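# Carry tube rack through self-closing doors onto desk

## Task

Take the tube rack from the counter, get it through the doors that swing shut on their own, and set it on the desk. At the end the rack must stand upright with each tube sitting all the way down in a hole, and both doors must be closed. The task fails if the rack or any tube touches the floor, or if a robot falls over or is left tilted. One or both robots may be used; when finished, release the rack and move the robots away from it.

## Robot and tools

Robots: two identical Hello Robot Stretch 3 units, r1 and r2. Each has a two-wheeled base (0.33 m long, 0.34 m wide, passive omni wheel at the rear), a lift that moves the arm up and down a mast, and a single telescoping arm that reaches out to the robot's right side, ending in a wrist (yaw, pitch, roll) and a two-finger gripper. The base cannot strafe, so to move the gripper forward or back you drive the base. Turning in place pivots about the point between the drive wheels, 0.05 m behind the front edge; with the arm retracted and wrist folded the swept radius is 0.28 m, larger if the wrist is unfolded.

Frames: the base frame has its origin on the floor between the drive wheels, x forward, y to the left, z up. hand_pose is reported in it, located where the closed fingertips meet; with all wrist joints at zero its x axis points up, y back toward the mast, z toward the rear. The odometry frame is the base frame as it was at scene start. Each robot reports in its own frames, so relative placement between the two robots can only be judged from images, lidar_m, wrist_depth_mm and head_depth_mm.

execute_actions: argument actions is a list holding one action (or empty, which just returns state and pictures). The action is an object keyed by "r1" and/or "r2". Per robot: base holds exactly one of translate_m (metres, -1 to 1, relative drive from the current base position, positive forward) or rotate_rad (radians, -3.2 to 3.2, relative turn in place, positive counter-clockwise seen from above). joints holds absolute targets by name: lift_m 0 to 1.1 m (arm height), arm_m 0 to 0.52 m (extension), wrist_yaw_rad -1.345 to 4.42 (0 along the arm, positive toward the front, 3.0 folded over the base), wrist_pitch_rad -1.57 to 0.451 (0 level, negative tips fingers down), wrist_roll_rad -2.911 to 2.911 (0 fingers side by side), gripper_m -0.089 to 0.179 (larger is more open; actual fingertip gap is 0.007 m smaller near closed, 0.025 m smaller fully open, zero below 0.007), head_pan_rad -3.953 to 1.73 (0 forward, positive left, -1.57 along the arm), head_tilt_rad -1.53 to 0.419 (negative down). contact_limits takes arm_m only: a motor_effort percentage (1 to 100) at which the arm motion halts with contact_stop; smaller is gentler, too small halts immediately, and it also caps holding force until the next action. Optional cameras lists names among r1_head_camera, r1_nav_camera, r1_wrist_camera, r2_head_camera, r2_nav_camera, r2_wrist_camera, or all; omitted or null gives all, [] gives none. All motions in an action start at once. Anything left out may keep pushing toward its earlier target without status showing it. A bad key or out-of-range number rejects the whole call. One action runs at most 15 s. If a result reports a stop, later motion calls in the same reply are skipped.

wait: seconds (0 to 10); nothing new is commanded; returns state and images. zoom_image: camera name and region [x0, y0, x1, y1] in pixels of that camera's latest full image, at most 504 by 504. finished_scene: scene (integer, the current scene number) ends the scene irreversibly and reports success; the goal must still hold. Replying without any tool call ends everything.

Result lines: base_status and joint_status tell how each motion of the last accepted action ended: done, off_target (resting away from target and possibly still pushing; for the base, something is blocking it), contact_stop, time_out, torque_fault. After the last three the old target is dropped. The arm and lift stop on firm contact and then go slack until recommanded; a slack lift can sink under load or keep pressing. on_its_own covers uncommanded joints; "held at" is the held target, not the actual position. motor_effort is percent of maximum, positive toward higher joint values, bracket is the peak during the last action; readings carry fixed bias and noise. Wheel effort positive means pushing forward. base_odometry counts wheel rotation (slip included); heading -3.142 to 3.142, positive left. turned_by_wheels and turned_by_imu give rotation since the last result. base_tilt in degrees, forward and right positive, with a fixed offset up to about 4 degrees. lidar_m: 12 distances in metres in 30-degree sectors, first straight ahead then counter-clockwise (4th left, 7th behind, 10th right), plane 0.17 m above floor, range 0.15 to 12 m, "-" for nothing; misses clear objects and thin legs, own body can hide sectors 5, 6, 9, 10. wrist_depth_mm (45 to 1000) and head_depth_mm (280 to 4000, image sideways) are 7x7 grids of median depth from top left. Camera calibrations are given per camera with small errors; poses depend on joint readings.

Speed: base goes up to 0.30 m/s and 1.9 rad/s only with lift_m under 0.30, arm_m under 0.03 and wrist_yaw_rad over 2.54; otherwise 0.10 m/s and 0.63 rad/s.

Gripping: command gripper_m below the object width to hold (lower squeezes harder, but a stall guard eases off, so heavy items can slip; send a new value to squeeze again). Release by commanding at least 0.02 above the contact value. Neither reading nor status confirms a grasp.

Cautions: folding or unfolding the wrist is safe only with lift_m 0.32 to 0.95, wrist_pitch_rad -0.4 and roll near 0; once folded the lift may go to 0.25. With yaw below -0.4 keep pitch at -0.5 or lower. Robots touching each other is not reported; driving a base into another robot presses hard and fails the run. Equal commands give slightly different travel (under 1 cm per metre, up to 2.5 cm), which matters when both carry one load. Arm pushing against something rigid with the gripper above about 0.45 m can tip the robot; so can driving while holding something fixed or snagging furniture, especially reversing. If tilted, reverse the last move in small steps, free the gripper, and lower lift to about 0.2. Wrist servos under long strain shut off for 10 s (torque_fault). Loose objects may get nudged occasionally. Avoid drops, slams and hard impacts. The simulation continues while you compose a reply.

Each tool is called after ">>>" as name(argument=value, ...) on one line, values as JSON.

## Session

>>> execute_actions(actions=[])

Scene clock: 0.00 s.
r1.base_odometry: x=+0.000 y=+0.000 heading=+0.000 (m, m, rad; r1's odometry frame)
r1.turned_by_wheels: +0.000 (rad since the last result)
r1.turned_by_imu: +0.000 (rad since the last result)
r1.base_tilt: forward=+0.7 right=-1.4 (deg)
r1.lidar_m: 1.69 2.21 2.58 2.00 1.81 1.06 0.92 0.92 0.95 0.83 0.83 0.96
r1.head_depth_mm: 1499 1509 1520 1547 1579 1602 1638 / 1824 1843 1882 1921 1949 1993 2001 / 2214 2274 2284 2307 2315 2365 2215 / 2200 2236 2280 2264 2309 2282 2243 / 2156 2188 2187 2220 2190 2266 2217 / 2120 2135 2146 2131 2173 2203 2168 / 2074 2059 2076 2121 2151 2149 2138
r1.base_status: not commanded
r1.joint_positions: lift_m=+0.484 arm_m=-0.001 wrist_yaw_rad=+2.908 wrist_pitch_rad=-0.588 wrist_roll_rad=+0.001 gripper_m=+0.037 head_pan_rad=+0.017 head_tilt_rad=+0.014
r1.joint_status: not commanded
r1.motor_effort: left_wheel=+0 right_wheel=+0 lift_m=+28 arm_m=-1 wrist_yaw_rad=+0 wrist_pitch_rad=+4 wrist_roll_rad=+0 gripper_m=+0 head_pan_rad=+0 head_tilt_rad=+2 (%)
r1.hand_pose: x=+0.0251 y=+0.0503 z=+0.4608 quat_wxyz=(+0.283, +0.696, +0.125, +0.648) (m; r1's base frame)
r1.wrist_depth_mm: - - - - - - - / - - - - - - - / 956 - 982 981 983 975 964 / 819 - 838 830 839 827 822 / 709 712 747 718 724 715 737 / 633 634 - 635 633 639 642 / 566 583 - 578 568 568 570
r2.base_odometry: x=+0.000 y=+0.000 heading=+0.000 (m, m, rad; r2's odometry frame)
r2.turned_by_wheels: +0.000 (rad since the last result)
r2.turned_by_imu: +0.000 (rad since the last result)
r2.base_tilt: forward=+1.0 right=-1.7 (deg)
r2.lidar_m: 0.99 1.35 1.94 3.05 2.29 2.20 1.70 1.26 1.23 1.35 0.99 0.95
r2.head_depth_mm: 907 900 893 888 882 876 870 / 968 960 954 945 938 936 926 / 1037 1025 1018 1015 999 996 986 / 1116 1105 1094 1086 1073 1068 1061 / 1205 1192 1184 1170 1161 1152 1139 / 1309 1299 1287 1275 1261 1251 1241 / 1443 1433 1416 1393 1373 1361 1351
r2.base_status: not commanded
r2.joint_positions: lift_m=+0.315 arm_m=+0.002 wrist_yaw_rad=+2.974 wrist_pitch_rad=-0.627 wrist_roll_rad=+0.007 gripper_m=+0.037 head_pan_rad=-0.006 head_tilt_rad=+0.014
r2.joint_status: not commanded
r2.motor_effort: left_wheel=+0 right_wheel=+0 lift_m=+33 arm_m=+0 wrist_yaw_rad=+0 wrist_pitch_rad=+4 wrist_roll_rad=+0 gripper_m=+0 head_pan_rad=-1 head_tilt_rad=+1 (%)
r2.hand_pose: x=+0.0110 y=+0.0434 z=+0.2840 quat_wxyz=(+0.275, +0.691, +0.160, +0.650) (m; r2's base frame)
r2.wrist_depth_mm: - - - - - - - / 965 - 909 868 881 826 841 / 753 736 734 714 696 690 672 / 629 621 601 608 590 586 574 / 534 549 - 548 519 503 494 / 488 - - - - 448 442 / - - - - 406 401 398
pictures: r1_head_camera (sideways: a quarter turn clockwise sets it upright), r1_nav_camera (sideways: a quarter turn counterclockwise sets it upright), r1_wrist_camera, r2_head_camera (sideways: a quarter turn clockwise sets it upright), r2_nav_camera (sideways: a quarter turn counterclockwise sets it upright), r2_wrist_camera
camera_calibration (this result's frames):
r1_head_camera: T_world_to_cam=[[-0.0184206, 0.0303506, -0.99937, 1.3224], [-0.0259048, 0.999189, 0.0308226, -0.0393047], [0.999495, 0.0264562, -0.0176195, -0.0239725], [0, 0, 0, 1]] pos_world=[0.0473016, -0.000228587, 1.32235]
r1_nav_camera: T_world_to_cam=[[0.0217345, -0.0547969, 0.998261, -1.25511], [-0.015061, -0.998401, -0.0544767, 0.118359], [0.99965, -0.0138508, -0.022525, -0.0209062], [0, 0, 0, 1]] pos_world=[0.0499606, 0.0491038, 1.2589]
r1_wrist_camera: T_world_to_cam=[[0.960943, -0.276582, -0.00949942, -0.00885103], [-0.208288, -0.700211, -0.682877, 0.379508], [0.18222, 0.658185, -0.730471, 0.461957], [0, 0, 0, 1]] pos_world=[0.00337425, -0.040766, 0.59652]
r2_head_camera: T_world_to_cam=[[0.0652428, -0.025801, -0.997536, 1.31807], [-0.050121, 0.998319, -0.0290993, 0.043534], [0.99661, 0.051896, 0.0638399, -0.128333], [0, 0, 0, 1]] pos_world=[0.0440854, -0.00279331, 1.32429]
r2_nav_camera: T_world_to_cam=[[-0.0252606, 0.00877519, 0.999642, -1.26434], [-0.0126554, -0.999884, 0.00845752, 0.0467282], [0.999601, -0.0124372, 0.0253687, -0.0797562], [0, 0, 0, 1]] pos_world=[0.0483777, 0.0568257, 1.26552]
r2_wrist_camera: T_world_to_cam=[[0.991485, -0.126632, -0.0303723, 0.00763556], [-0.112096, -0.711227, -0.693967, 0.259748], [0.0662768, 0.691462, -0.719366, 0.333072], [0, 0, 0, 1]] pos_world=[-0.000528795, -0.0446002, 0.420089]
Images, in order (width x height): r1_head_camera 896x504, r1_nav_camera 672x504, r1_wrist_camera 644x364, r2_head_camera 896x504, r2_nav_camera 672x504, r2_wrist_camera 644x364.

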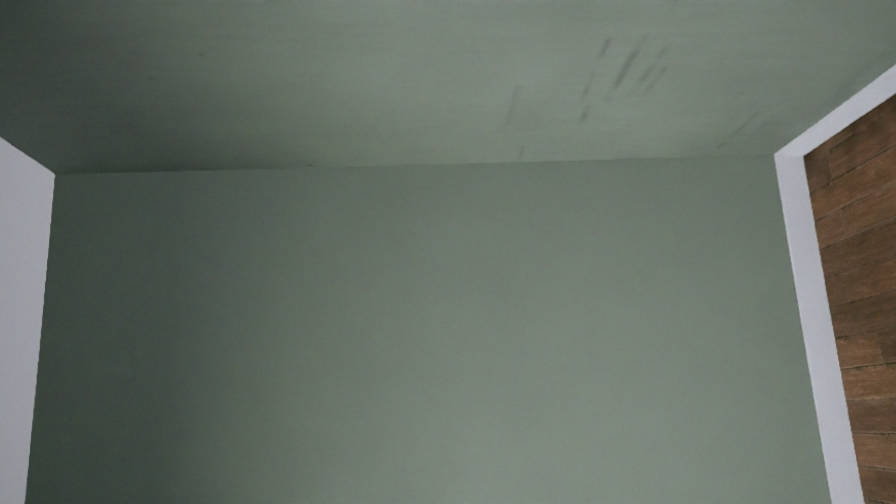

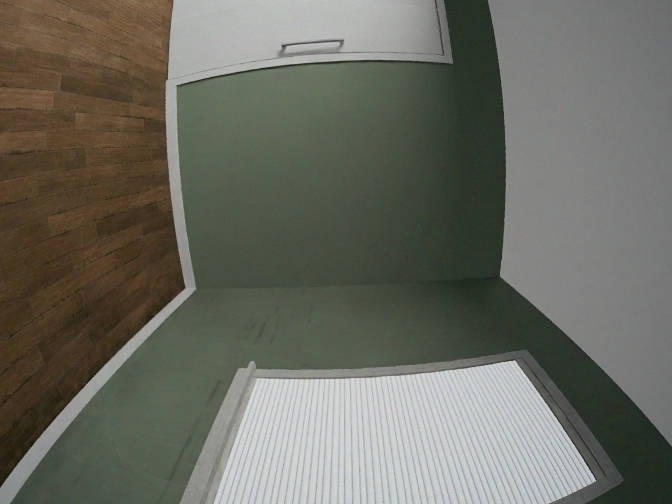

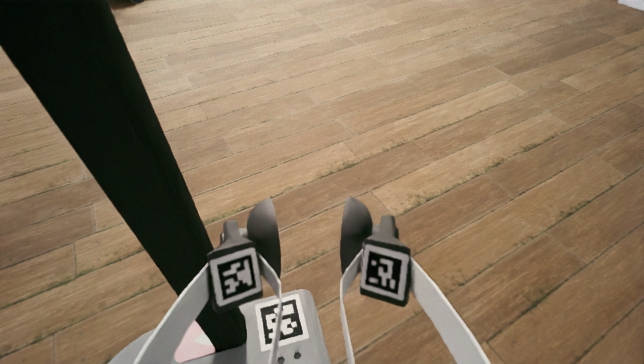

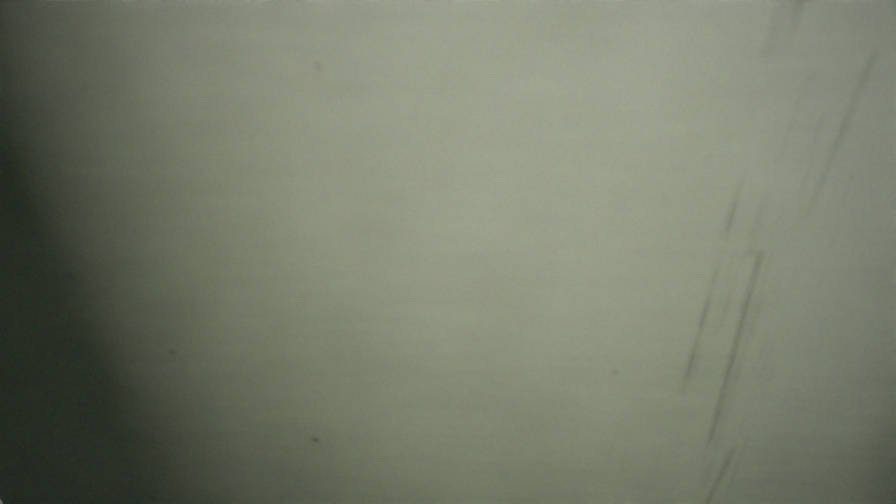

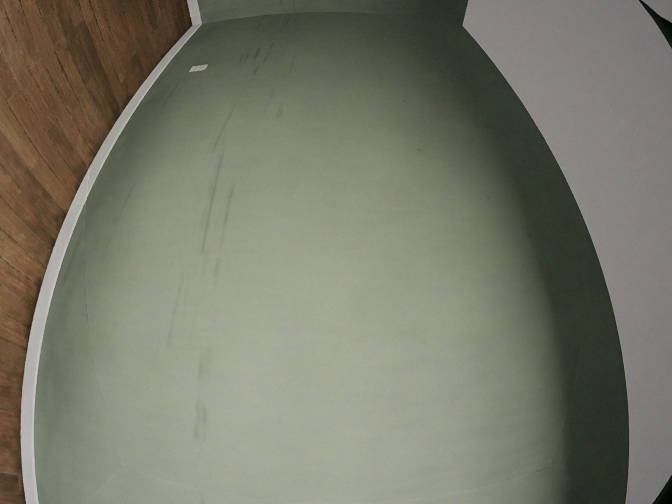

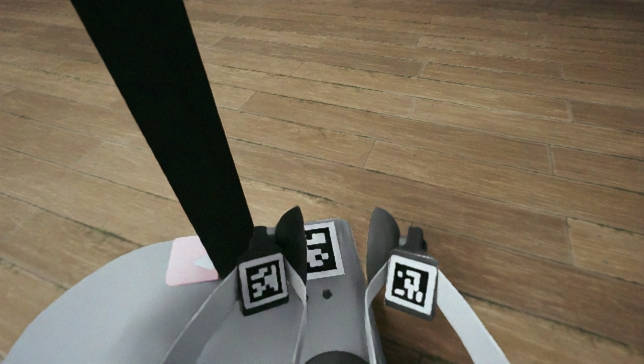

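>>> execute_actions(actions=[{"r1":{"joints":{"head_pan_rad":1.2,"head_tilt_rad":-0.7}},"r2":{"joints":{"head_pan_rad":1.6,"head_tilt_rad":-0.7}}}], cameras=["r1_nav_camera","r2_nav_camera"])

>>> execute_actions(actions=[{"r1":{"joints":{"head_pan_rad":-1.9,"head_tilt_rad":-0.7}},"r2":{"joints":{"head_pan_rad":-1.6,"head_tilt_rad":-0.7}}}], cameras=["r1_nav_camera","r2_nav_camera"])

Scene clock: 4.43 s.
r1.base_odometry: x=+0.000 y=+0.000 heading=+0.000 (m, m, rad; r1's odometry frame)
r1.turned_by_wheels: +0.000 (rad since the last result)
r1.turned_by_imu: -0.001 (rad since the last result)
r1.base_tilt: forward=+0.8 right=-1.5 (deg)
r1.lidar_m: 1.69 2.21 2.58 1.99 1.82 1.06 0.92 0.92 0.95 0.82 0.83 0.96
r1.head_depth_mm: 2450 2637 2304 1852 1539 1345 1187 / 2675 2818 2319 1878 1562 1345 1189 / 3009 3059 2315 1883 1569 1364 1188 / 3328 3004 2342 1892 1573 1365 1196 / 3755 3091 2353 1893 1581 1365 1203 / 3283 3135 2367 1895 1604 1377 1209 / 3106 3125 2383 1928 1598 1373 1201
r1.base_status: not commanded
r1.joint_positions: lift_m=+0.484 arm_m=-0.001 wrist_yaw_rad=+2.908 wrist_pitch_rad=-0.588 wrist_roll_rad=+0.001 gripper_m=+0.037 head_pan_rad=+1.193 head_tilt_rad=-0.691
r1.joint_status: all done
r1.motor_effort: left_wheel=+0(0) right_wheel=+0(1) lift_m=+27(27) arm_m=-1(1) wrist_yaw_rad=+0(0) wrist_pitch_rad=+4(4) wrist_roll_rad=+0(0) gripper_m=+0(0) head_pan_rad=+4(55) head_tilt_rad=-7(52) (%)
r1.hand_pose: x=+0.0251 y=+0.0503 z=+0.4608 quat_wxyz=(+0.283, +0.696, +0.125, +0.648) (m; r1's base frame)
r1.wrist_depth_mm: - - - - - - - / - - - - - - - / 947 - 977 975 948 958 972 / 828 - 825 816 841 829 834 / 714 715 735 718 732 710 724 / 635 645 - 639 638 639 635 / 568 584 - 575 575 578 580
r2.base_odometry: x=+0.000 y=+0.000 heading=+0.000 (m, m, rad; r2's odometry frame)
r2.turned_by_wheels: +0.000 (rad since the last result)
r2.turned_by_imu: +0.000 (rad since the last result)
r2.base_tilt: forward=+1.0 right=-1.7 (deg)
r2.lidar_m: 0.98 1.35 1.94 3.04 2.28 2.20 1.70 1.26 1.23 1.34 0.98 0.95
r2.head_depth_mm: 2520 2809 2791 2064 1640 1366 1163 / 2678 2992 2809 2074 1644 1366 1169 / 2867 3243 2789 2068 1661 1373 1171 / 3018 3463 2832 2088 1650 1376 1169 / 2958 3264 2848 2093 1663 1380 1186 / 2640 2884 2872 2103 1692 1417 - / 2331 2524 2706 - - - -
r2.base_status: not commanded
r2.joint_positions: lift_m=+0.315 arm_m=+0.002 wrist_yaw_rad=+2.974 wrist_pitch_rad=-0.627 wrist_roll_rad=+0.007 gripper_m=+0.037 head_pan_rad=+1.593 head_tilt_rad=-0.691
r2.joint_status: all done
r2.motor_effort: left_wheel=+0(0) right_wheel=+0(0) lift_m=+33(33) arm_m=+0(0) wrist_yaw_rad=+1(0) wrist_pitch_rad=+4(4) wrist_roll_rad=+0(0) gripper_m=+0(0) head_pan_rad=+3(32) head_tilt_rad=-3(30) (%)
r2.hand_pose: x=+0.0110 y=+0.0434 z=+0.2840 quat_wxyz=(+0.275, +0.691, +0.160, +0.650) (m; r2's base frame)
r2.wrist_depth_mm: - - - - - - - / 929 - 889 883 865 829 833 / 754 748 749 721 700 683 665 / 628 612 623 598 591 588 576 / 550 538 - 551 524 502 508 / 476 - - - - 445 442 / - - - - 410 397 396
pictures: r1_nav_camera (sideways: a quarter turn counterclockwise sets it upright), r2_nav_camera (sideways: a quarter turn counterclockwise sets it upright)
camera_calibration (this result's frames):
r1_nav_camera: T_world_to_cam=[[0.295876, 0.595609, 0.746798, -0.928568], [0.905618, -0.423574, -0.0209769, 0.0690932], [0.303831, 0.682521, -0.66472, 0.819076], [0, 0, 0, 1]] pos_world=[-0.036692, 0.0232933, 1.23936]
r2_nav_camera: T_world_to_cam=[[-0.0224385, 0.628314, 0.777636, -0.97448], [0.999694, 0.0221739, 0.0109298, 0.0373434], [-0.0103759, 0.777644, -0.62862, 0.777536], [0, 0, 0, 1]] pos_world=[-0.0511303, 0.0068051, 1.24616]
Images, in order (width x height): r1_nav_camera 672x504, r2_nav_camera 672x504.

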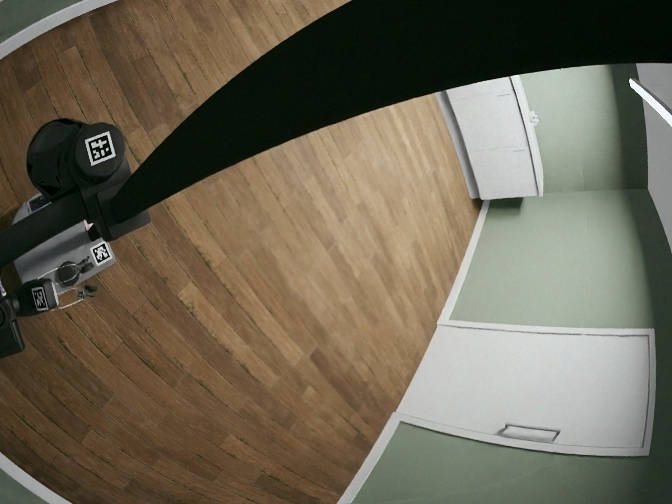

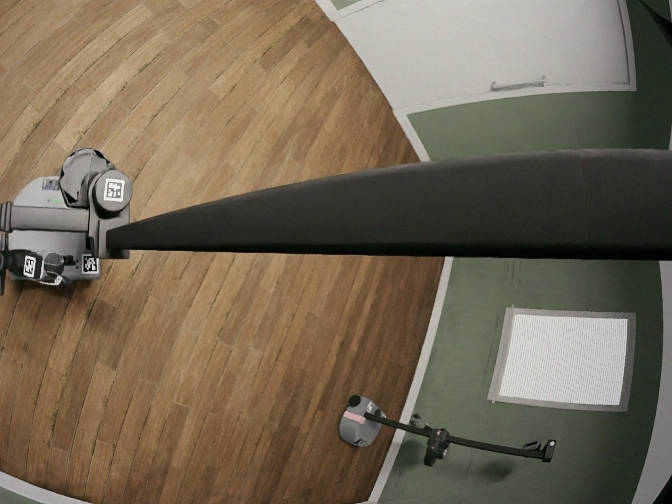

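Scene clock: 6.47 s.
r1.base_odometry: x=+0.000 y=+0.000 heading=+0.000 (m, m, rad; r1's odometry frame)
r1.turned_by_wheels: +0.000 (rad since the last result)
r1.turned_by_imu: +0.000 (rad since the last result)
r1.base_tilt: forward=+0.7 right=-1.6 (deg)
r1.lidar_m: 1.69 2.22 2.58 2.00 1.82 1.06 0.92 0.92 0.95 0.83 0.83 0.96
r1.head_depth_mm: 1041 1148 1270 1423 1516 1360 1189 / 1000 1145 1339 1570 1570 1355 1191 / 937 1058 1221 1464 1565 1356 1194 / 877 988 1122 1312 1523 1358 1193 / 824 915 1040 1191 1412 1366 1200 / 776 860 965 1103 1275 1367 1206 / 736 809 897 1013 1165 1323 1217
r1.base_status: not commanded
r1.joint_positions: lift_m=+0.484 arm_m=-0.001 wrist_yaw_rad=+2.908 wrist_pitch_rad=-0.588 wrist_roll_rad=+0.001 gripper_m=+0.037 head_pan_rad=-1.893 head_tilt_rad=-0.691
r1.joint_status: all done
r1.motor_effort: left_wheel=+0(0) right_wheel=+1(1) lift_m=+27(27) arm_m=-1(2) wrist_yaw_rad=+0(0) wrist_pitch_rad=+4(4) wrist_roll_rad=+0(0) gripper_m=+0(0) head_pan_rad=-5(59) head_tilt_rad=-6(6) (%)
r1.hand_pose: x=+0.0251 y=+0.0503 z=+0.4608 quat_wxyz=(+0.283, +0.696, +0.125, +0.648) (m; r1's base frame)
r1.wrist_depth_mm: - - - - - - - / - - - - - - - / 947 - 963 958 976 965 990 / 825 - 831 861 836 816 843 / 713 713 745 725 725 730 711 / 633 630 - 636 636 640 640 / 574 586 - 579 571 573 572
r2.base_odometry: x=+0.000 y=+0.000 heading=+0.000 (m, m, rad; r2's odometry frame)
r2.turned_by_wheels: +0.000 (rad since the last result)
r2.turned_by_imu: +0.000 (rad since the last result)
r2.base_tilt: forward=+0.9 right=-1.7 (deg)
r2.lidar_m: 0.99 1.35 1.94 3.06 2.29 2.20 1.70 1.26 1.23 1.35 0.99 0.95
r2.head_depth_mm: 1548 1715 1911 2014 1642 1363 1166 / 1630 1818 2039 2079 1645 1368 1163 / 1719 1930 2191 2076 1651 1370 1171 / 1522 1713 1940 2013 1655 1369 1171 / 1313 1439 1611 1828 1653 1373 1174 / 1151 1252 1377 1522 1599 1370 1178 / 1024 1100 1201 1310 1439 1380 1177
r2.base_status: not commanded
r2.joint_positions: lift_m=+0.315 arm_m=+0.002 wrist_yaw_rad=+2.974 wrist_pitch_rad=-0.627 wrist_roll_rad=+0.007 gripper_m=+0.037 head_pan_rad=-1.593 head_tilt_rad=-0.691
r2.joint_status: all done
r2.motor_effort: left_wheel=+0(0) right_wheel=+0(0) lift_m=+34(33) arm_m=+1(0) wrist_yaw_rad=+1(1) wrist_pitch_rad=+4(4) wrist_roll_rad=+0(0) gripper_m=+0(0) head_pan_rad=-1(34) head_tilt_rad=-3(2) (%)
r2.hand_pose: x=+0.0110 y=+0.0434 z=+0.2840 quat_wxyz=(+0.275, +0.691, +0.160, +0.650) (m; r2's base frame)
r2.wrist_depth_mm: - - - - - - - / 973 - 891 893 863 836 817 / 752 743 735 712 717 697 677 / 646 619 618 603 589 581 577 / 551 547 - 551 516 509 498 / 478 - - - - 449 440 / - - - - 405 400 395
pictures: r1_nav_camera (sideways: a quarter turn counterclockwise sets it upright), r2_nav_camera (sideways: a quarter turn counterclockwise sets it upright)
camera_calibration (this result's frames):
r1_nav_camera: T_world_to_cam=[[-0.262132, -0.611543, 0.746526, -0.92481], [-0.927928, 0.37217, -0.0209525, 0.0802462], [-0.265021, -0.698215, -0.665026, 0.822944], [0, 0, 0, 1]] pos_world=[0.0501382, -0.0208345, 1.23936]
r2_nav_camera: T_world_to_cam=[[-0.00518585, -0.628914, 0.777458, -0.974353], [-0.999704, 0.0217546, 0.0109298, 0.0495399], [-0.0237872, -0.777171, -0.62884, 0.777905], [0, 0, 0, 1]] pos_world=[0.0629765, -0.0092965, 1.24615]
Images, in order (width x height): r1_nav_camera 672x504, r2_nav_camera 672x504.

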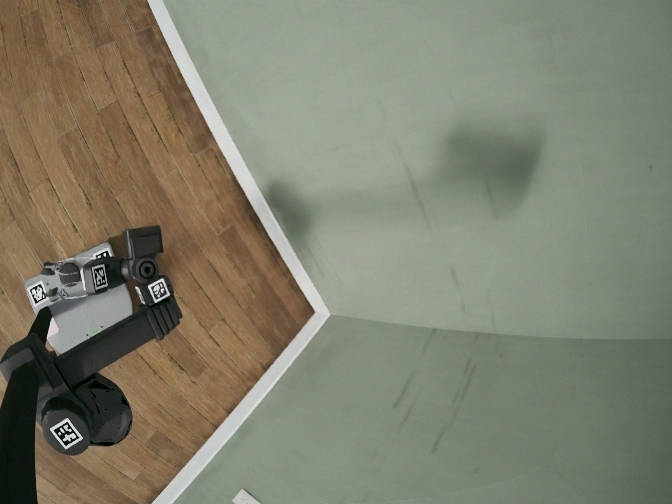

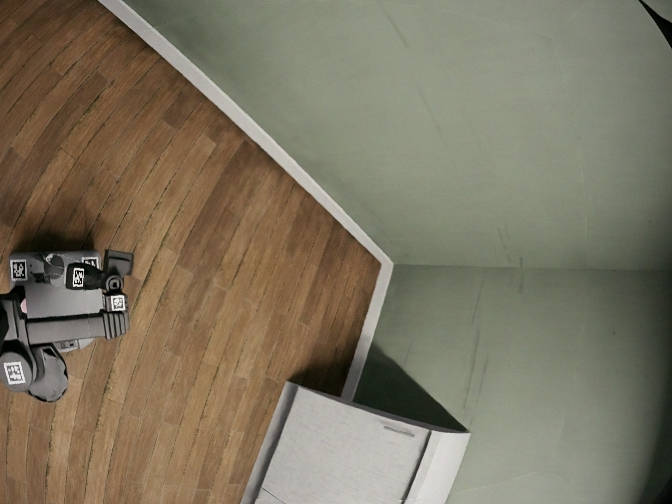

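>>> execute_actions(actions=[{"r1":{"base":{"rotate_rad":1.08},"joints":{"lift_m":0.27,"head_pan_rad":0,"head_tilt_rad":-0.5}},"r2":{"base":{"translate_m":-0.9},"joints":{"lift_m":0.27,"head_pan_rad":-2.0,"head_tilt_rad":-0.5}}}], cameras=["r2_head_camera","r2_nav_camera"])

>>> execute_actions(actions=[{"r1":{"base":{"translate_m":1.0}}}], cameras=["r1_nav_camera"])

Scene clock: 24.47 s.
r1.base_odometry: x=+0.000 y=+0.000 heading=+1.080 (m, m, rad; r1's odometry frame)
r1.turned_by_wheels: +1.080 (rad since the last result)
r1.turned_by_imu: +1.075 (rad since the last result)
r1.base_tilt: forward=+0.7 right=-1.4 (deg)
r1.lidar_m: 2.63 2.59 1.72 1.04 0.92 0.93 0.94 0.83 0.83 0.98 1.80 2.22
r1.head_depth_mm: 2203 2369 2568 2343 1844 1526 1291 / 2380 2581 2798 2400 1870 1533 1293 / 2572 2823 3021 2384 1861 1525 1306 / 2827 3128 3220 2408 1879 1549 1300 / 3121 3468 3396 2424 1892 1550 1320 / 3484 3919 3447 2438 1911 1550 1322 / 3736 3392 3449 2479 1905 1566 1329
r1.base_status: done
r1.joint_positions: lift_m=+0.270 arm_m=-0.001 wrist_yaw_rad=+2.908 wrist_pitch_rad=-0.588 wrist_roll_rad=+0.001 gripper_m=+0.037 head_pan_rad=-0.007 head_tilt_rad=-0.507
r1.joint_status: all done
r1.motor_effort: left_wheel=-2(8) right_wheel=+1(7) lift_m=+17(23) arm_m=-2(2) wrist_yaw_rad=+0(0) wrist_pitch_rad=+4(4) wrist_roll_rad=+0(0) gripper_m=+0(1) head_pan_rad=+5(58) head_tilt_rad=+5(30) (%)
r1.hand_pose: x=+0.0251 y=+0.0502 z=+0.2469 quat_wxyz=(+0.283, +0.696, +0.125, +0.648) (m; r1's base frame)
r1.wrist_depth_mm: - 901 945 944 956 965 951 / - 750 759 740 745 750 757 / 610 - 624 623 628 616 622 / 521 - 546 540 530 534 534 / 472 - - - 469 462 464 / - - - - 406 410 408 / - - - - 367 366 368
r2.base_odometry: x=-0.900 y=+0.000 heading=+0.000 (m, m, rad; r2's odometry frame)
r2.turned_by_wheels: +0.000 (rad since the last result)
r2.turned_by_imu: -0.005 (rad since the last result)
r2.base_tilt: forward=+1.0 right=-1.6 (deg)
r2.lidar_m: 1.80 2.45 3.39 2.03 1.48 1.42 1.05 0.78 0.76 0.79 1.80 1.73
r2.head_depth_mm: 1123 1222 1286 821 865 978 1127 / 1139 1240 1303 828 887 1003 1187 / 1158 1262 1327 850 907 1040 1222 / 1173 1283 1349 872 928 1073 1219 / 1193 1306 1355 876 962 1103 1251 / 1207 1327 1354 901 987 1138 1287 / 1227 1338 1364 927 1020 1177 1285
r2.base_status: done
r2.joint_positions: lift_m=+0.270 arm_m=+0.002 wrist_yaw_rad=+2.974 wrist_pitch_rad=-0.628 wrist_roll_rad=+0.007 gripper_m=+0.037 head_pan_rad=-1.993 head_tilt_rad=-0.507
r2.joint_status: all done
r2.motor_effort: left_wheel=+0(5) right_wheel=-1(6) lift_m=+24(28) arm_m=+0(0) wrist_yaw_rad=+0(0) wrist_pitch_rad=+4(4) wrist_roll_rad=+0(0) gripper_m=+1(0) head_pan_rad=-1(21) head_tilt_rad=+2(14) (%)
r2.hand_pose: x=+0.0110 y=+0.0433 z=+0.2390 quat_wxyz=(+0.275, +0.691, +0.161, +0.649) (m; r2's base frame)
r2.wrist_depth_mm: - - - - 995 955 940 / 830 - 799 776 760 754 734 / 683 673 654 648 622 617 604 / 564 557 563 561 530 525 517 / 485 - - - 465 452 450 / - - - - - 400 397 / - - - - 360 355 352
pictures: r2_head_camera (sideways: a quarter turn clockwise sets it upright), r2_nav_camera (sideways: a quarter turn counterclockwise sets it upright)
camera_calibration (this result's frames):
r2_head_camera: T_world_to_cam=[[0.157062, 0.411819, -0.897628, 1.18679], [0.936203, -0.351451, 0.00257058, -0.00372247], [-0.314414, -0.840766, -0.440746, 0.536448], [0, 0, 0, 1]] pos_world=[-0.0142475, -0.0390233, 1.30174]
r2_nav_camera: T_world_to_cam=[[-0.187052, -0.437602, 0.879498, -1.10629], [-0.91145, 0.411271, 0.0107834, 0.0491895], [-0.36643, -0.799601, -0.475781, 0.580862], [0, 0, 0, 1]] pos_world=[0.0507456, -0.0398857, 1.24881]
Images, in order (width x height): r2_head_camera 896x504, r2_nav_camera 672x504.

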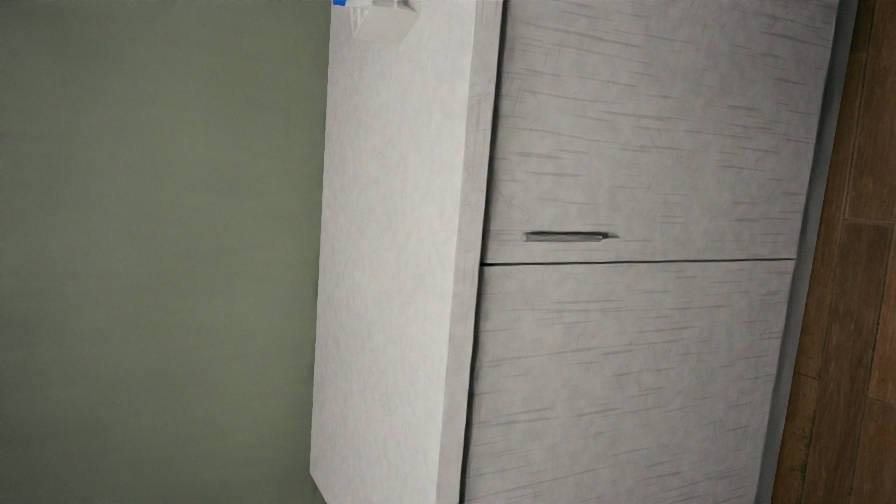

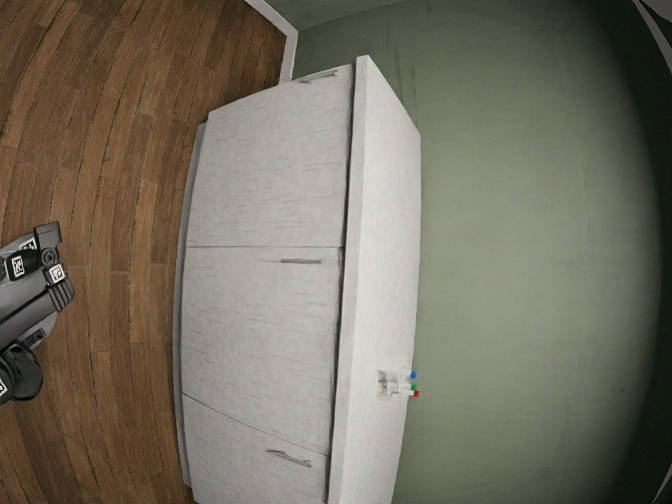

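Scene clock: 29.40 s.
r1.base_odometry: x=+0.472 y=+0.882 heading=+1.080 (m, m, rad; r1's odometry frame)
r1.turned_by_wheels: +0.000 (rad since the last result)
r1.turned_by_imu: +0.008 (rad since the last result)
r1.base_tilt: forward=+0.8 right=-1.5 (deg)
r1.lidar_m: 1.83 1.70 2.56 1.79 1.59 1.60 1.76 1.57 1.57 1.74 1.54 1.54
r1.head_depth_mm: 1530 1641 1778 1968 1850 1523 1294 / 1655 1779 1945 2116 1845 1522 1295 / 1800 1956 2192 2280 1856 1528 1295 / 1954 2137 2411 2408 1883 1528 1308 / 2170 2425 2712 2411 1884 1543 1309 / 2449 2756 3056 2452 1912 1570 1321 / 2787 3052 2916 2454 1913 1579 1317
r1.base_status: done
r1.joint_positions: lift_m=+0.270 arm_m=-0.001 wrist_yaw_rad=+2.908 wrist_pitch_rad=-0.588 wrist_roll_rad=+0.001 gripper_m=+0.037 head_pan_rad=-0.007 head_tilt_rad=-0.506
r1.joint_status: not commanded
r1.motor_effort: left_wheel=-2(7) right_wheel=+2(7) lift_m=+17(17) arm_m=-2(2) wrist_yaw_rad=+0(0) wrist_pitch_rad=+5(4) wrist_roll_rad=+0(0) gripper_m=+1(1) head_pan_rad=+4(5) head_tilt_rad=+4(4) (%)
r1.hand_pose: x=+0.0251 y=+0.0502 z=+0.2469 quat_wxyz=(+0.283, +0.696, +0.125, +0.648) (m; r1's base frame)
r1.wrist_depth_mm: - 960 941 959 956 961 963 / - 757 752 748 764 748 764 / 601 - 621 612 617 623 623 / 522 - 551 539 532 529 530 / 471 - - - 465 460 462 / - - - - 410 410 410 / - - - - 365 366 367
r2.base_odometry: x=-0.900 y=+0.000 heading=+0.000 (m, m, rad; r2's odometry frame)
r2.turned_by_wheels: +0.000 (rad since the last result)
r2.turned_by_imu: +0.000 (rad since the last result)
r2.base_tilt: forward=+1.1 right=-1.8 (deg)
r2.lidar_m: 1.79 2.45 1.77 2.04 1.48 1.42 1.05 0.78 0.76 0.79 1.80 1.73
r2.head_depth_mm: 1124 1223 1285 824 862 975 1126 / 1137 1237 1308 829 885 1007 1192 / 1154 1257 1330 849 911 1038 1225 / 1172 1285 1354 871 925 1068 1219 / 1192 1301 1349 878 958 1101 1254 / 1209 1323 1354 904 989 1137 1291 / 1228 1344 1355 924 1016 1176 1289
r2.base_status: not commanded
r2.joint_positions: lift_m=+0.270 arm_m=+0.002 wrist_yaw_rad=+2.974 wrist_pitch_rad=-0.628 wrist_roll_rad=+0.007 gripper_m=+0.037 head_pan_rad=-1.993 head_tilt_rad=-0.507
r2.joint_status: not commanded
r2.motor_effort: left_wheel=+1(1) right_wheel=-1(1) lift_m=+24(24) arm_m=+0(1) wrist_yaw_rad=+0(0) wrist_pitch_rad=+4(4) wrist_roll_rad=+0(0) gripper_m=+0(0) head_pan_rad=-3(3) head_tilt_rad=+2(2) (%)
r2.hand_pose: x=+0.0110 y=+0.0433 z=+0.2390 quat_wxyz=(+0.275, +0.691, +0.161, +0.649) (m; r2's base frame)
r2.wrist_depth_mm: - - - - 978 940 917 / 857 - 797 784 771 761 736 / 675 671 643 639 630 606 606 / 562 555 567 548 526 522 511 / 485 - - - 469 452 444 / - - - - - 398 399 / - - - - 359 357 352
pictures: r1_nav_camera (sideways: a quarter turn counterclockwise sets it upright)
camera_calibration (this result's frames):
r1_nav_camera: T_world_to_cam=[[0.514041, -0.0587249, 0.855753, -1.07194], [-0.0614876, -0.99761, -0.0315248, 0.0887311], [0.855559, -0.0364132, -0.516423, 0.622786], [0, 0, 0, 1]] pos_world=[0.0236455, 0.0482472, 1.24173]
Images, in order (width x height): r1_nav_camera 672x504.

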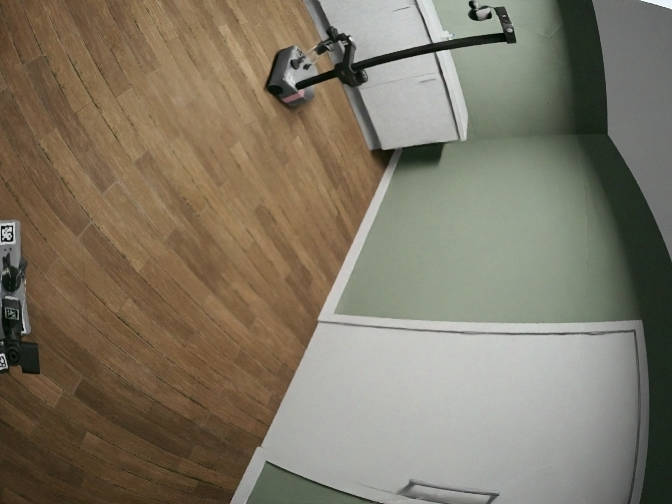

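>>> execute_actions(actions=[{"r2":{"base":{"rotate_rad":-1.57}},"r1":{"base":{"rotate_rad":-0.05}}}], cameras=[])

>>> execute_actions(actions=[{"r2":{"base":{"translate_m":0.33}},"r1":{"base":{"translate_m":0.7}}}], cameras=[])

>>> execute_actions(actions=[{"r2":{"base":{"rotate_rad":1.57}},"r1":{"base":{"translate_m":0.7}}}], cameras=["r1_nav_camera","r2_nav_camera"])

Scene clock: 42.30 s.
r1.base_odometry: x=+0.472 y=+0.882 heading=+1.030 (m, m, rad; r1's odometry frame)
r1.turned_by_wheels: -0.050 (rad since the last result)
r1.turned_by_imu: -0.051 (rad since the last result)
r1.base_tilt: forward=+0.9 right=-1.5 (deg)
r1.lidar_m: 1.79 1.65 2.55 1.84 1.59 1.59 1.81 1.57 1.57 1.78 1.53 1.53
r1.head_depth_mm: 1486 1583 1740 1889 1854 1522 1299 / 1596 1716 1877 2050 1871 1527 1290 / 1706 1883 2063 2220 1855 1529 1302 / 1877 2087 2299 2378 1878 1537 1316 / 2026 2295 2569 2446 1886 1542 1318 / 2241 2504 2958 2448 1911 1552 1321 / 2519 2892 3194 2493 1892 1573 1320
r1.base_status: done
r1.joint_positions: lift_m=+0.270 arm_m=-0.001 wrist_yaw_rad=+2.908 wrist_pitch_rad=-0.588 wrist_roll_rad=+0.001 gripper_m=+0.037 head_pan_rad=-0.007 head_tilt_rad=-0.506
r1.joint_status: not commanded
r1.motor_effort: left_wheel=+2(5) right_wheel=-1(4) lift_m=+17(17) arm_m=-2(1) wrist_yaw_rad=+0(0) wrist_pitch_rad=+4(4) wrist_roll_rad=+0(0) gripper_m=+0(0) head_pan_rad=+4(4) head_tilt_rad=+4(4) (%)
r1.hand_pose: x=+0.0251 y=+0.0502 z=+0.2469 quat_wxyz=(+0.283, +0.696, +0.125, +0.648) (m; r1's base frame)
r1.wrist_depth_mm: - 946 966 970 956 945 945 / - 750 746 760 753 752 750 / 605 - 614 622 626 613 634 / 528 - 544 539 525 531 527 / 468 - - - 465 466 463 / - - - - 408 408 413 / - - - - 366 368 369
r2.base_odometry: x=-0.900 y=+0.000 heading=-1.570 (m, m, rad; r2's odometry frame)
r2.turned_by_wheels: -1.570 (rad since the last result)
r2.turned_by_imu: -1.543 (rad since the last result)
r2.base_tilt: forward=+1.1 right=-1.7 (deg)
r2.lidar_m: 0.79 1.80 1.73 1.79 2.46 1.76 2.02 1.48 1.42 1.04 0.78 0.76
r2.head_depth_mm: 1146 1240 1374 1503 1687 1565 1282 / 1161 1265 1383 1540 1726 1565 1277 / 1180 1285 1416 1566 1748 1572 1285 / 1204 1300 1438 1607 1793 1573 1292 / 1221 1334 1467 1643 1800 1576 1289 / 1240 1354 1493 1669 1857 1576 1285 / 1257 1385 1528 1710 1864 1522 1287
r2.base_status: done
r2.joint_positions: lift_m=+0.270 arm_m=+0.002 wrist_yaw_rad=+2.974 wrist_pitch_rad=-0.628 wrist_roll_rad=+0.007 gripper_m=+0.037 head_pan_rad=-1.993 head_tilt_rad=-0.506
r2.joint_status: not commanded
r2.motor_effort: left_wheel=+2(7) right_wheel=-3(8) lift_m=+24(24) arm_m=+0(0) wrist_yaw_rad=+1(0) wrist_pitch_rad=+4(4) wrist_roll_rad=+0(0) gripper_m=+1(0) head_pan_rad=-4(3) head_tilt_rad=+2(2) (%)
r2.hand_pose: x=+0.0110 y=+0.0433 z=+0.2390 quat_wxyz=(+0.275, +0.691, +0.161, +0.649) (m; r2's base frame)
r2.wrist_depth_mm: - - - - 978 989 925 / 847 - 802 776 793 740 732 / 678 664 661 640 620 608 602 / 563 550 562 556 530 522 508 / 487 - - - 469 460 445 / - - - - - 404 391 / - - - - 364 361 351
pictures: none
No camera images: the call's "cameras" was empty. Leave "cameras" out to get every camera's image.

Scene clock: 46.33 s.
r1.base_odometry: x=+0.832 y=+1.482 heading=+1.030 (m, m, rad; r1's odometry frame)
r1.turned_by_wheels: +0.000 (rad since the last result)
r1.turned_by_imu: +0.006 (rad since the last result)
r1.base_tilt: forward=+0.7 right=-1.5 (deg)
r1.lidar_m: 1.23 2.04 1.56 2.40 2.09 2.08 2.38 2.06 2.07 1.21 1.05 1.06
r1.head_depth_mm: 1003 1072 1168 1277 1409 1473 1296 / 1074 1163 1284 1403 1568 1542 1294 / 1166 1264 1400 1572 1716 1546 1297 / 1273 1393 1542 1743 1844 1533 1306 / 1384 1560 1732 2002 1901 1547 1315 / 1527 1729 1979 2236 1905 1559 1317 / 1716 1954 2271 2444 1911 1568 1327
r1.base_status: done
r1.joint_positions: lift_m=+0.270 arm_m=-0.001 wrist_yaw_rad=+2.908 wrist_pitch_rad=-0.588 wrist_roll_rad=+0.001 gripper_m=+0.037 head_pan_rad=-0.007 head_tilt_rad=-0.506
r1.joint_status: not commanded
r1.motor_effort: left_wheel=+1(9) right_wheel=-1(3) lift_m=+17(17) arm_m=-1(2) wrist_yaw_rad=+0(0) wrist_pitch_rad=+4(4) wrist_roll_rad=+0(0) gripper_m=+0(1) head_pan_rad=+5(5) head_tilt_rad=+4(4) (%)
r1.hand_pose: x=+0.0251 y=+0.0502 z=+0.2469 quat_wxyz=(+0.283, +0.696, +0.125, +0.648) (m; r1's base frame)
r1.wrist_depth_mm: - 943 959 972 944 956 976 / - 751 758 753 746 770 762 / 606 - 624 627 631 624 622 / 535 - 547 540 531 531 533 / 470 - - - 467 465 461 / - - - - 407 409 405 / - - - - 367 367 369
r2.base_odometry: x=-0.900 y=-0.330 heading=-1.570 (m, m, rad; r2's odometry frame)
r2.turned_by_wheels: +0.000 (rad since the last result)
r2.turned_by_imu: +0.001 (rad since the last result)
r2.base_tilt: forward=+1.0 right=-1.6 (deg)
r2.lidar_m: 0.50 0.70 1.57 1.63 2.22 1.57 1.64 1.65 1.59 0.66 0.49 0.48
r2.head_depth_mm: 1288 1395 1522 1681 1839 1568 1284 / 1304 1412 1556 1721 1875 1563 1278 / 1321 1431 1574 1762 1909 1562 1283 / 1337 1466 1621 1799 1936 1576 1288 / 1362 1497 1650 1824 1942 1571 1284 / 1381 1522 1613 1194 1242 1302 1281 / 1408 1544 1634 930 951 989 1027
r2.base_status: done
r2.joint_positions: lift_m=+0.270 arm_m=+0.002 wrist_yaw_rad=+2.974 wrist_pitch_rad=-0.628 wrist_roll_rad=+0.007 gripper_m=+0.037 head_pan_rad=-1.993 head_tilt_rad=-0.506
r2.joint_status: not commanded
r2.motor_effort: left_wheel=+2(7) right_wheel=-2(7) lift_m=+23(24) arm_m=-1(0) wrist_yaw_rad=+0(0) wrist_pitch_rad=+4(4) wrist_roll_rad=+0(0) gripper_m=+0(1) head_pan_rad=-1(2) head_tilt_rad=+2(2) (%)
r2.hand_pose: x=+0.0110 y=+0.0433 z=+0.2389 quat_wxyz=(+0.275, +0.691, +0.161, +0.649) (m; r2's base frame)
r2.wrist_depth_mm: - - - - - 960 939 / 839 - 784 780 774 749 735 / 680 651 661 648 625 626 599 / 573 562 572 553 532 528 515 / 491 - - - 467 457 454 / - - - - - 396 390 / - - - - 362 356 351
pictures: none
No camera images: the call's "cameras" was empty. Leave "cameras" out to get every camera's image.

Scene clock: 50.37 s.
r1.base_odometry: x=+1.192 y=+2.082 heading=+1.030 (m, m, rad; r1's odometry frame)
r1.turned_by_wheels: +0.000 (rad since the last result)
r1.turned_by_imu: +0.006 (rad since the last result)
r1.base_tilt: forward=+0.8 right=-1.5 (deg)
r1.lidar_m: 0.66 1.17 1.52 1.31 2.57 2.57 2.94 2.57 1.10 0.65 0.55 0.55
r1.head_depth_mm: 524 564 612 667 738 824 928 / 563 610 665 732 816 926 1052 / 608 664 729 813 919 1051 1214 / 662 727 805 910 1042 1230 1299 / 725 807 905 1046 1218 1439 1311 / 804 907 1041 1213 1461 1563 1311 / 900 1026 1209 1453 1731 1565 1323
r1.base_status: done
r1.joint_positions: lift_m=+0.270 arm_m=-0.001 wrist_yaw_rad=+2.908 wrist_pitch_rad=-0.588 wrist_roll_rad=+0.001 gripper_m=+0.037 head_pan_rad=-0.007 head_tilt_rad=-0.506
r1.joint_status: not commanded
r1.motor_effort: left_wheel=+0(9) right_wheel=+0(4) lift_m=+17(18) arm_m=-2(2) wrist_yaw_rad=+0(1) wrist_pitch_rad=+4(4) wrist_roll_rad=+0(0) gripper_m=+0(0) head_pan_rad=+4(5) head_tilt_rad=+4(4) (%)
r1.hand_pose: x=+0.0251 y=+0.0502 z=+0.2469 quat_wxyz=(+0.283, +0.696, +0.125, +0.648) (m; r1's base frame)
r1.wrist_depth_mm: - 943 952 956 948 957 962 / - 742 746 765 761 762 761 / 601 - 622 621 622 622 621 / 530 - 543 534 531 527 531 / 469 - - - 468 459 464 / - - - - 410 413 409 / - - - - 366 367 367
r2.base_odometry: x=-0.900 y=-0.330 heading=+0.000 (m, m, rad; r2's odometry frame)
r2.turned_by_wheels: +1.570 (rad since the last result)
r2.turned_by_imu: +1.542 (rad since the last result)
r2.base_tilt: forward=+1.0 right=-1.7 (deg)
r2.lidar_m: 1.62 2.22 3.67 1.34 1.65 1.59 0.66 0.49 0.48 0.50 0.69 1.57
r2.head_depth_mm: 887 961 1053 824 594 593 682 / 897 973 1064 823 595 605 704 / 912 992 1079 825 596 628 730 / 923 1010 1099 829 595 647 755 / 941 1028 1119 827 596 670 784 / 954 1045 1141 831 622 689 814 / 969 1060 1153 832 641 712 847
r2.base_status: done
r2.joint_positions: lift_m=+0.270 arm_m=+0.002 wrist_yaw_rad=+2.974 wrist_pitch_rad=-0.628 wrist_roll_rad=+0.007 gripper_m=+0.037 head_pan_rad=-1.993 head_tilt_rad=-0.506
r2.joint_status: not commanded
r2.motor_effort: left_wheel=-1(5) right_wheel=+2(10) lift_m=+24(24) arm_m=-1(1) wrist_yaw_rad=+1(1) wrist_pitch_rad=+5(4) wrist_roll_rad=+0(0) gripper_m=+0(0) head_pan_rad=-2(2) head_tilt_rad=+2(2) (%)
r2.hand_pose: x=+0.0110 y=+0.0432 z=+0.2389 quat_wxyz=(+0.275, +0.691, +0.161, +0.649) (m; r2's base frame)
r2.wrist_depth_mm: - - - - 977 939 935 / 857 - 797 788 792 749 737 / 685 662 657 640 625 618 606 / 563 548 564 554 530 530 516 / 494 - - - 468 457 451 / - - - - - 399 395 / - - - - 361 359 355
pictures: r1_nav_camera (sideways: a quarter turn counterclockwise sets it upright), r2_nav_camera (sideways: a quarter turn counterclockwise sets it upright)
camera_calibration (this result's frames):
r1_nav_camera: T_world_to_cam=[[0.513926, -0.0587105, 0.855823, -1.07203], [-0.061457, -0.997612, -0.0315322, 0.0887405], [0.85563, -0.0363911, -0.516307, 0.622635], [0, 0, 0, 1]] pos_world=[0.0236523, 0.0482476, 1.24174]
r2_nav_camera: T_world_to_cam=[[-0.187029, -0.436896, 0.879854, -1.10675], [-0.911214, 0.411791, 0.0107821, 0.0491898], [-0.367026, -0.799719, -0.475123, 0.580009], [0, 0, 0, 1]] pos_world=[0.0507069, -0.0399471, 1.24882]
Images, in order (width x height): r1_nav_camera 672x504, r2_nav_camera 672x504.

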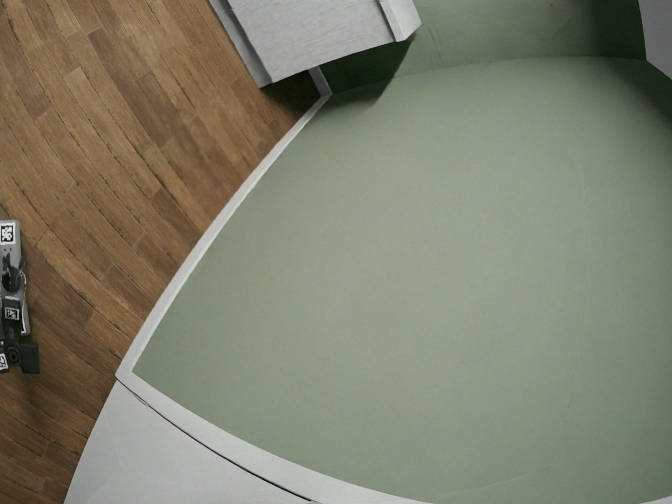

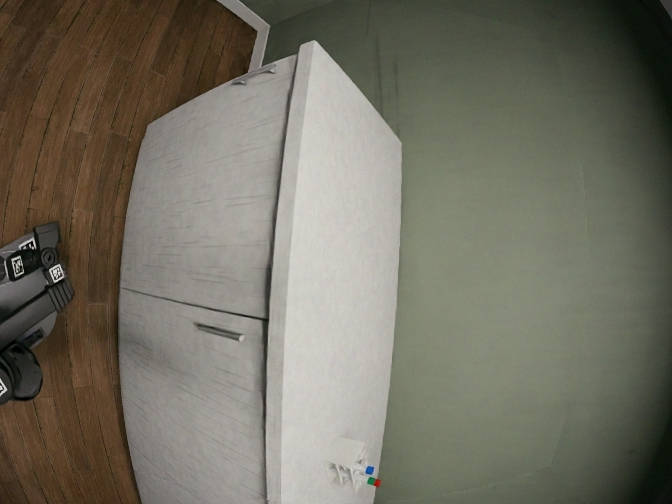

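>>> execute_actions(actions=[{"r1":{"base":{"rotate_rad":-0.785},"joints":{"lift_m":0.9,"head_pan_rad":-1.0,"head_tilt_rad":-0.4,"wrist_pitch_rad":-0.4}},"r2":{"base":{"translate_m":-0.5},"joints":{"lift_m":0.9,"wrist_pitch_rad":-0.4}}}], cameras=[])

>>> execute_actions(actions=[{"r1":{"joints":{"wrist_yaw_rad":0.35,"gripper_m":0.085}},"r2":{"joints":{"wrist_yaw_rad":0.0,"gripper_m":0.15,"head_pan_rad":-1.8,"head_tilt_rad":-0.6}}}], cameras=["r1_nav_camera","r1_head_camera","r2_head_camera","r2_wrist_camera"])

Scene clock: 60.10 s.
r1.base_odometry: x=+1.192 y=+2.082 heading=+0.245 (m, m, rad; r1's odometry frame)
r1.turned_by_wheels: -0.785 (rad since the last result)
r1.turned_by_imu: -0.783 (rad since the last result)
r1.base_tilt: forward=+0.9 right=-1.5 (deg)
r1.lidar_m: 0.55 0.59 0.82 1.52 1.60 2.65 2.56 2.67 2.65 2.06 0.79 0.59
r1.head_depth_mm: 1486 1670 1902 2243 2084 1666 1378 / 1200 1321 1471 1650 1854 1662 1388 / 1010 1096 1193 1319 1460 1568 1382 / 873 937 1000 1080 1185 1292 1365 / 771 816 868 930 1001 1078 1173 / 687 721 766 811 863 917 987 / 619 648 682 720 760 804 860
r1.base_status: done
r1.joint_positions: lift_m=+0.900 arm_m=-0.001 wrist_yaw_rad=+2.908 wrist_pitch_rad=-0.421 wrist_roll_rad=+0.001 gripper_m=+0.037 head_pan_rad=-0.993 head_tilt_rad=-0.408
r1.joint_status: all done
r1.motor_effort: left_wheel=+2(8) right_wheel=-1(4) lift_m=+36(39) arm_m=-1(1) wrist_yaw_rad=+1(0) wrist_pitch_rad=+8(8) wrist_roll_rad=+0(0) gripper_m=+1(0) head_pan_rad=-5(56) head_tilt_rad=+5(21) (%)
r1.hand_pose: x=+0.0307 y=+0.0739 z=+0.9117 quat_wxyz=(+0.228, +0.704, +0.066, +0.669) (m; r1's base frame)
r1.wrist_depth_mm: - - - - - 717 532 / - - - - - 732 542 / - - - - - 752 547 / - - - - - 767 567 / - - - - - 798 581 / - - - - - 837 594 / - - - - - 831 612
r2.base_odometry: x=-1.399 y=-0.330 heading=-0.001 (m, m, rad; r2's odometry frame)
r2.turned_by_wheels: -0.001 (rad since the last result)
r2.turned_by_imu: +0.036 (rad since the last result)
r2.base_tilt: forward=+1.1 right=-1.6 (deg)
r2.lidar_m: 2.08 2.94 3.89 1.27 1.19 0.74 0.32 0.24 0.24 0.25 0.36 1.99
r2.head_depth_mm: 694 754 824 829 596 480 - / 706 768 840 828 489 498 - / 720 783 858 833 494 481 - / 733 798 877 831 597 481 - / 747 815 899 834 598 482 - / 760 833 918 833 598 467 404 / 776 850 941 835 599 467 403
r2.base_status: translate_m off_target (by the wheels' count: -0.4998 of -0.5000)
r2.joint_positions: lift_m=+0.900 arm_m=+0.002 wrist_yaw_rad=+2.975 wrist_pitch_rad=-0.419 wrist_roll_rad=+0.007 gripper_m=+0.037 head_pan_rad=-1.994 head_tilt_rad=-0.505
r2.joint_status: all done
r2.on_its_own: left_wheel is at rest, and its effort (-31) is outside its rest range (-18 to +18)
r2.motor_effort: left_wheel=-31(54) right_wheel=-7(52) lift_m=+43(44) arm_m=+0(0) wrist_yaw_rad=-1(0) wrist_pitch_rad=+6(8) wrist_roll_rad=+0(0) gripper_m=+0(0) head_pan_rad=-3(3) head_tilt_rad=+2(2) (%)
r2.hand_pose: x=+0.0161 y=+0.0740 z=+0.9121 quat_wxyz=(+0.205, +0.704, +0.088, +0.675) (m; r2's base frame)
r2.wrist_depth_mm: 957 - - - - - - / 959 - - - - - - / - - - - - - - / - - - - - - - / - - - - - - - / - - - - - - - / - - - - - - -
pictures: none
No camera images: the call's "cameras" was empty. Leave "cameras" out to get every camera's image.

Scene clock: 63.37 s.
r1.base_odometry: x=+1.192 y=+2.082 heading=+0.245 (m, m, rad; r1's odometry frame)
r1.turned_by_wheels: +0.000 (rad since the last result)
r1.turned_by_imu: -0.001 (rad since the last result)
r1.base_tilt: forward=+0.7 right=-1.4 (deg)
r1.lidar_m: 0.55 0.59 0.82 1.52 1.60 2.65 2.57 2.68 2.66 2.06 0.79 0.58
r1.head_depth_mm: 1484 1671 1907 2238 2051 1646 1338 / 1200 1329 1462 1643 1876 1678 1365 / 1010 1096 1195 1303 1456 1560 1391 / 873 934 1009 1080 1189 1297 1356 / 772 819 868 928 995 1079 1169 / 687 720 764 809 862 924 991 / 622 649 683 717 760 801 861
r1.base_status: not commanded
r1.joint_positions: lift_m=+0.900 arm_m=-0.001 wrist_yaw_rad=+0.353 wrist_pitch_rad=-0.421 wrist_roll_rad=+0.001 gripper_m=+0.085 head_pan_rad=-0.993 head_tilt_rad=-0.408
r1.joint_status: all done
r1.motor_effort: left_wheel=+1(2) right_wheel=-1(1) lift_m=+37(36) arm_m=-2(2) wrist_yaw_rad=-3(4) wrist_pitch_rad=+7(8) wrist_roll_rad=+0(0) gripper_m=+0(80) head_pan_rad=-4(4) head_tilt_rad=+5(6) (%)
r1.hand_pose: x=+0.0561 y=-0.3544 z=+0.9117 quat_wxyz=(+0.707, +0.267, -0.655, -0.024) (m; r1's base frame)
r1.wrist_depth_mm: 490 639 908 - - - - / 505 658 945 - - - - / 520 679 963 - - - - / 537 698 - - - - - / 551 723 - - - - - / 580 697 - - - - - / 588 848 - - - - -
r2.base_odometry: x=-1.399 y=-0.330 heading=+0.000 (m, m, rad; r2's odometry frame)
r2.turned_by_wheels: +0.001 (rad since the last result)
r2.turned_by_imu: +0.001 (rad since the last result)
r2.base_tilt: forward=+1.2 right=-1.8 (deg)
r2.lidar_m: 2.09 2.93 3.89 1.27 1.19 0.75 0.31 0.24 0.24 0.25 0.36 1.99
r2.head_depth_mm: 694 756 838 704 462 - - / 718 789 874 704 481 - - / 746 822 903 706 536 - - / 773 855 933 709 535 456 - / 806 895 974 708 537 432 - / 841 939 1002 710 538 445 - / 880 985 1051 710 538 459 -
r2.base_status: not commanded
r2.joint_positions: lift_m=+0.900 arm_m=+0.002 wrist_yaw_rad=+0.925 wrist_pitch_rad=-0.408 wrist_roll_rad=+0.008 gripper_m=+0.150 head_pan_rad=-1.807 head_tilt_rad=-0.593
r2.joint_status: wrist_yaw_rad off_target (ended at +0.925, target +0.000); the others done
r2.on_its_own: wrist_yaw_rad is held at +0.866, not at your +0.000, by its stall guard, which is still easing; left_wheel is at rest, and its effort (-25) is outside its rest range (-18 to +18); right_wheel is at rest, and its effort (-21) is outside its rest range (-18 to +18)
r2.motor_effort: left_wheel=-25(32) right_wheel=-21(23) lift_m=+43(43) arm_m=-1(1) wrist_yaw_rad=-43(82) wrist_pitch_rad=+2(6) wrist_roll_rad=+0(1) gripper_m=+13(82) head_pan_rad=+4(18) head_tilt_rad=-3(9) (%)
r2.hand_pose: x=+0.1587 y=-0.2831 z=+0.9146 quat_wxyz=(+0.682, +0.438, -0.558, +0.179) (m; r2's base frame)
r2.wrist_depth_mm: - - - - - 975 743 / - - - - 439 423 413 / - - - - 318 289 286 / - - - - 264 223 218 / - - - - 354 186 178 / - - - - 358 - 150 / - - - - 348 148 129
pictures: r1_head_camera (sideways: a quarter turn clockwise sets it upright), r1_nav_camera (sideways: a quarter turn counterclockwise sets it upright), r2_head_camera (sideways: a quarter turn clockwise sets it upright), r2_wrist_camera
camera_calibration (this result's frames):
r1_head_camera: T_world_to_cam=[[-0.206969, 0.37361, -0.904201, 1.19912], [0.839549, 0.542345, 0.031923, -0.045999], [0.502316, -0.752514, -0.425913, 0.510489], [0, 0, 0, 1]] pos_world=[0.0303723, -0.0389052, 1.30314]
r1_nav_camera: T_world_to_cam=[[0.187647, -0.388829, 0.901998, -1.13027], [-0.864011, -0.502133, -0.0367131, 0.100385], [0.467198, -0.772447, -0.430176, 0.512932], [0, 0, 0, 1]] pos_world=[0.0591839, 0.00713949, 1.24383]
r2_head_camera: T_world_to_cam=[[0.0958939, 0.506893, -0.856659, 1.13373], [0.984909, -0.172893, 0.00794778, -0.0110195], [-0.144082, -0.844493, -0.515823, 0.633097], [0, 0, 0, 1]] pos_world=[-0.00664654, -0.0419367, 1.29787]
r2_wrist_camera: T_world_to_cam=[[-0.564716, -0.824998, -0.0217559, -0.119614], [-0.444515, 0.326273, -0.834238, 0.956561], [0.695343, -0.461437, -0.550976, 0.422477], [0, 0, 0, 1]] pos_world=[0.0638912, -0.215835, 1.02817]
Images, in order (width x height): r1_head_camera 896x504, r1_nav_camera 672x504, r2_head_camera 896x504, r2_wrist_camera 644x364.

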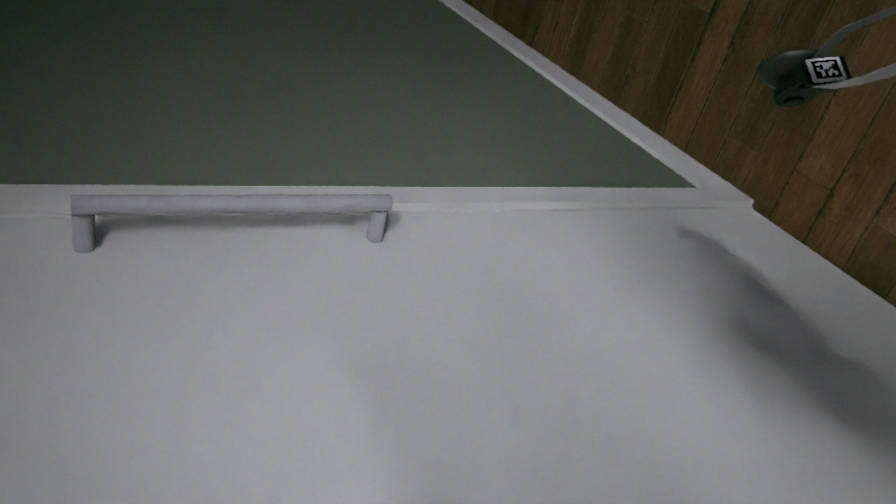

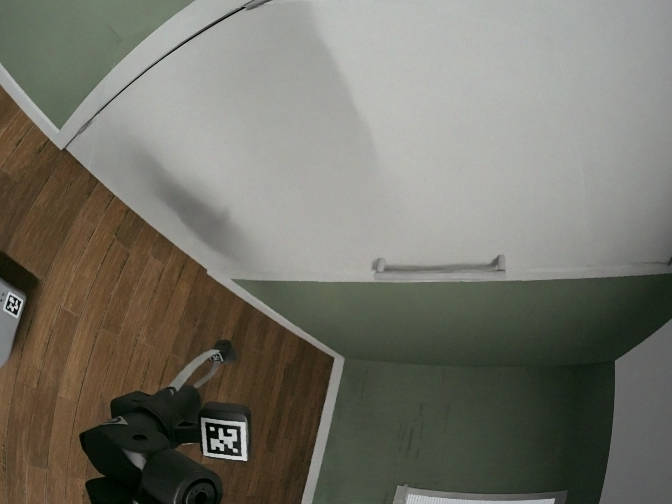

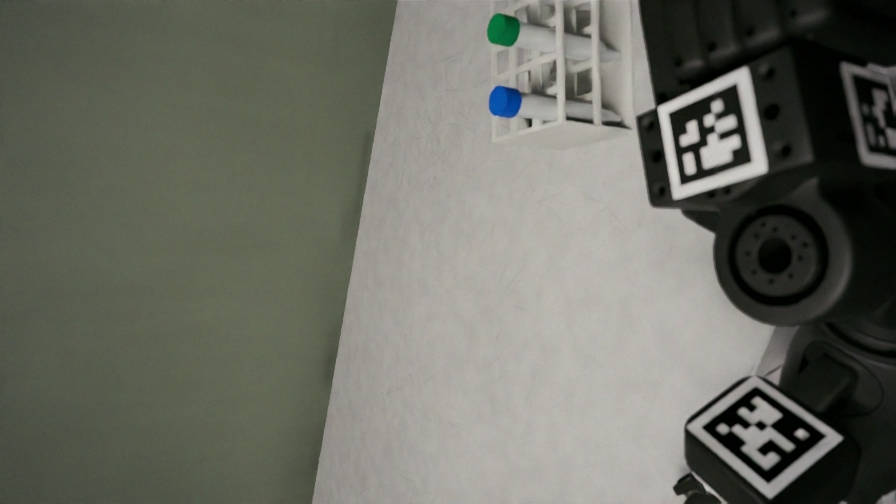

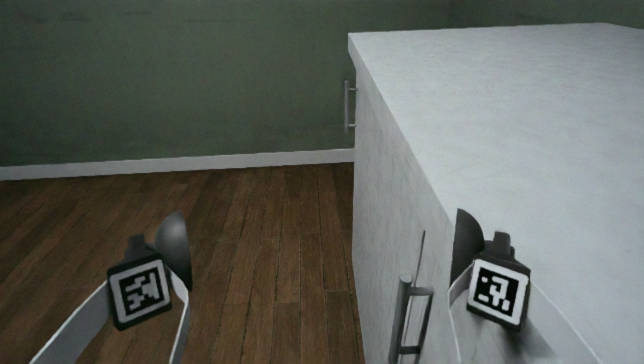

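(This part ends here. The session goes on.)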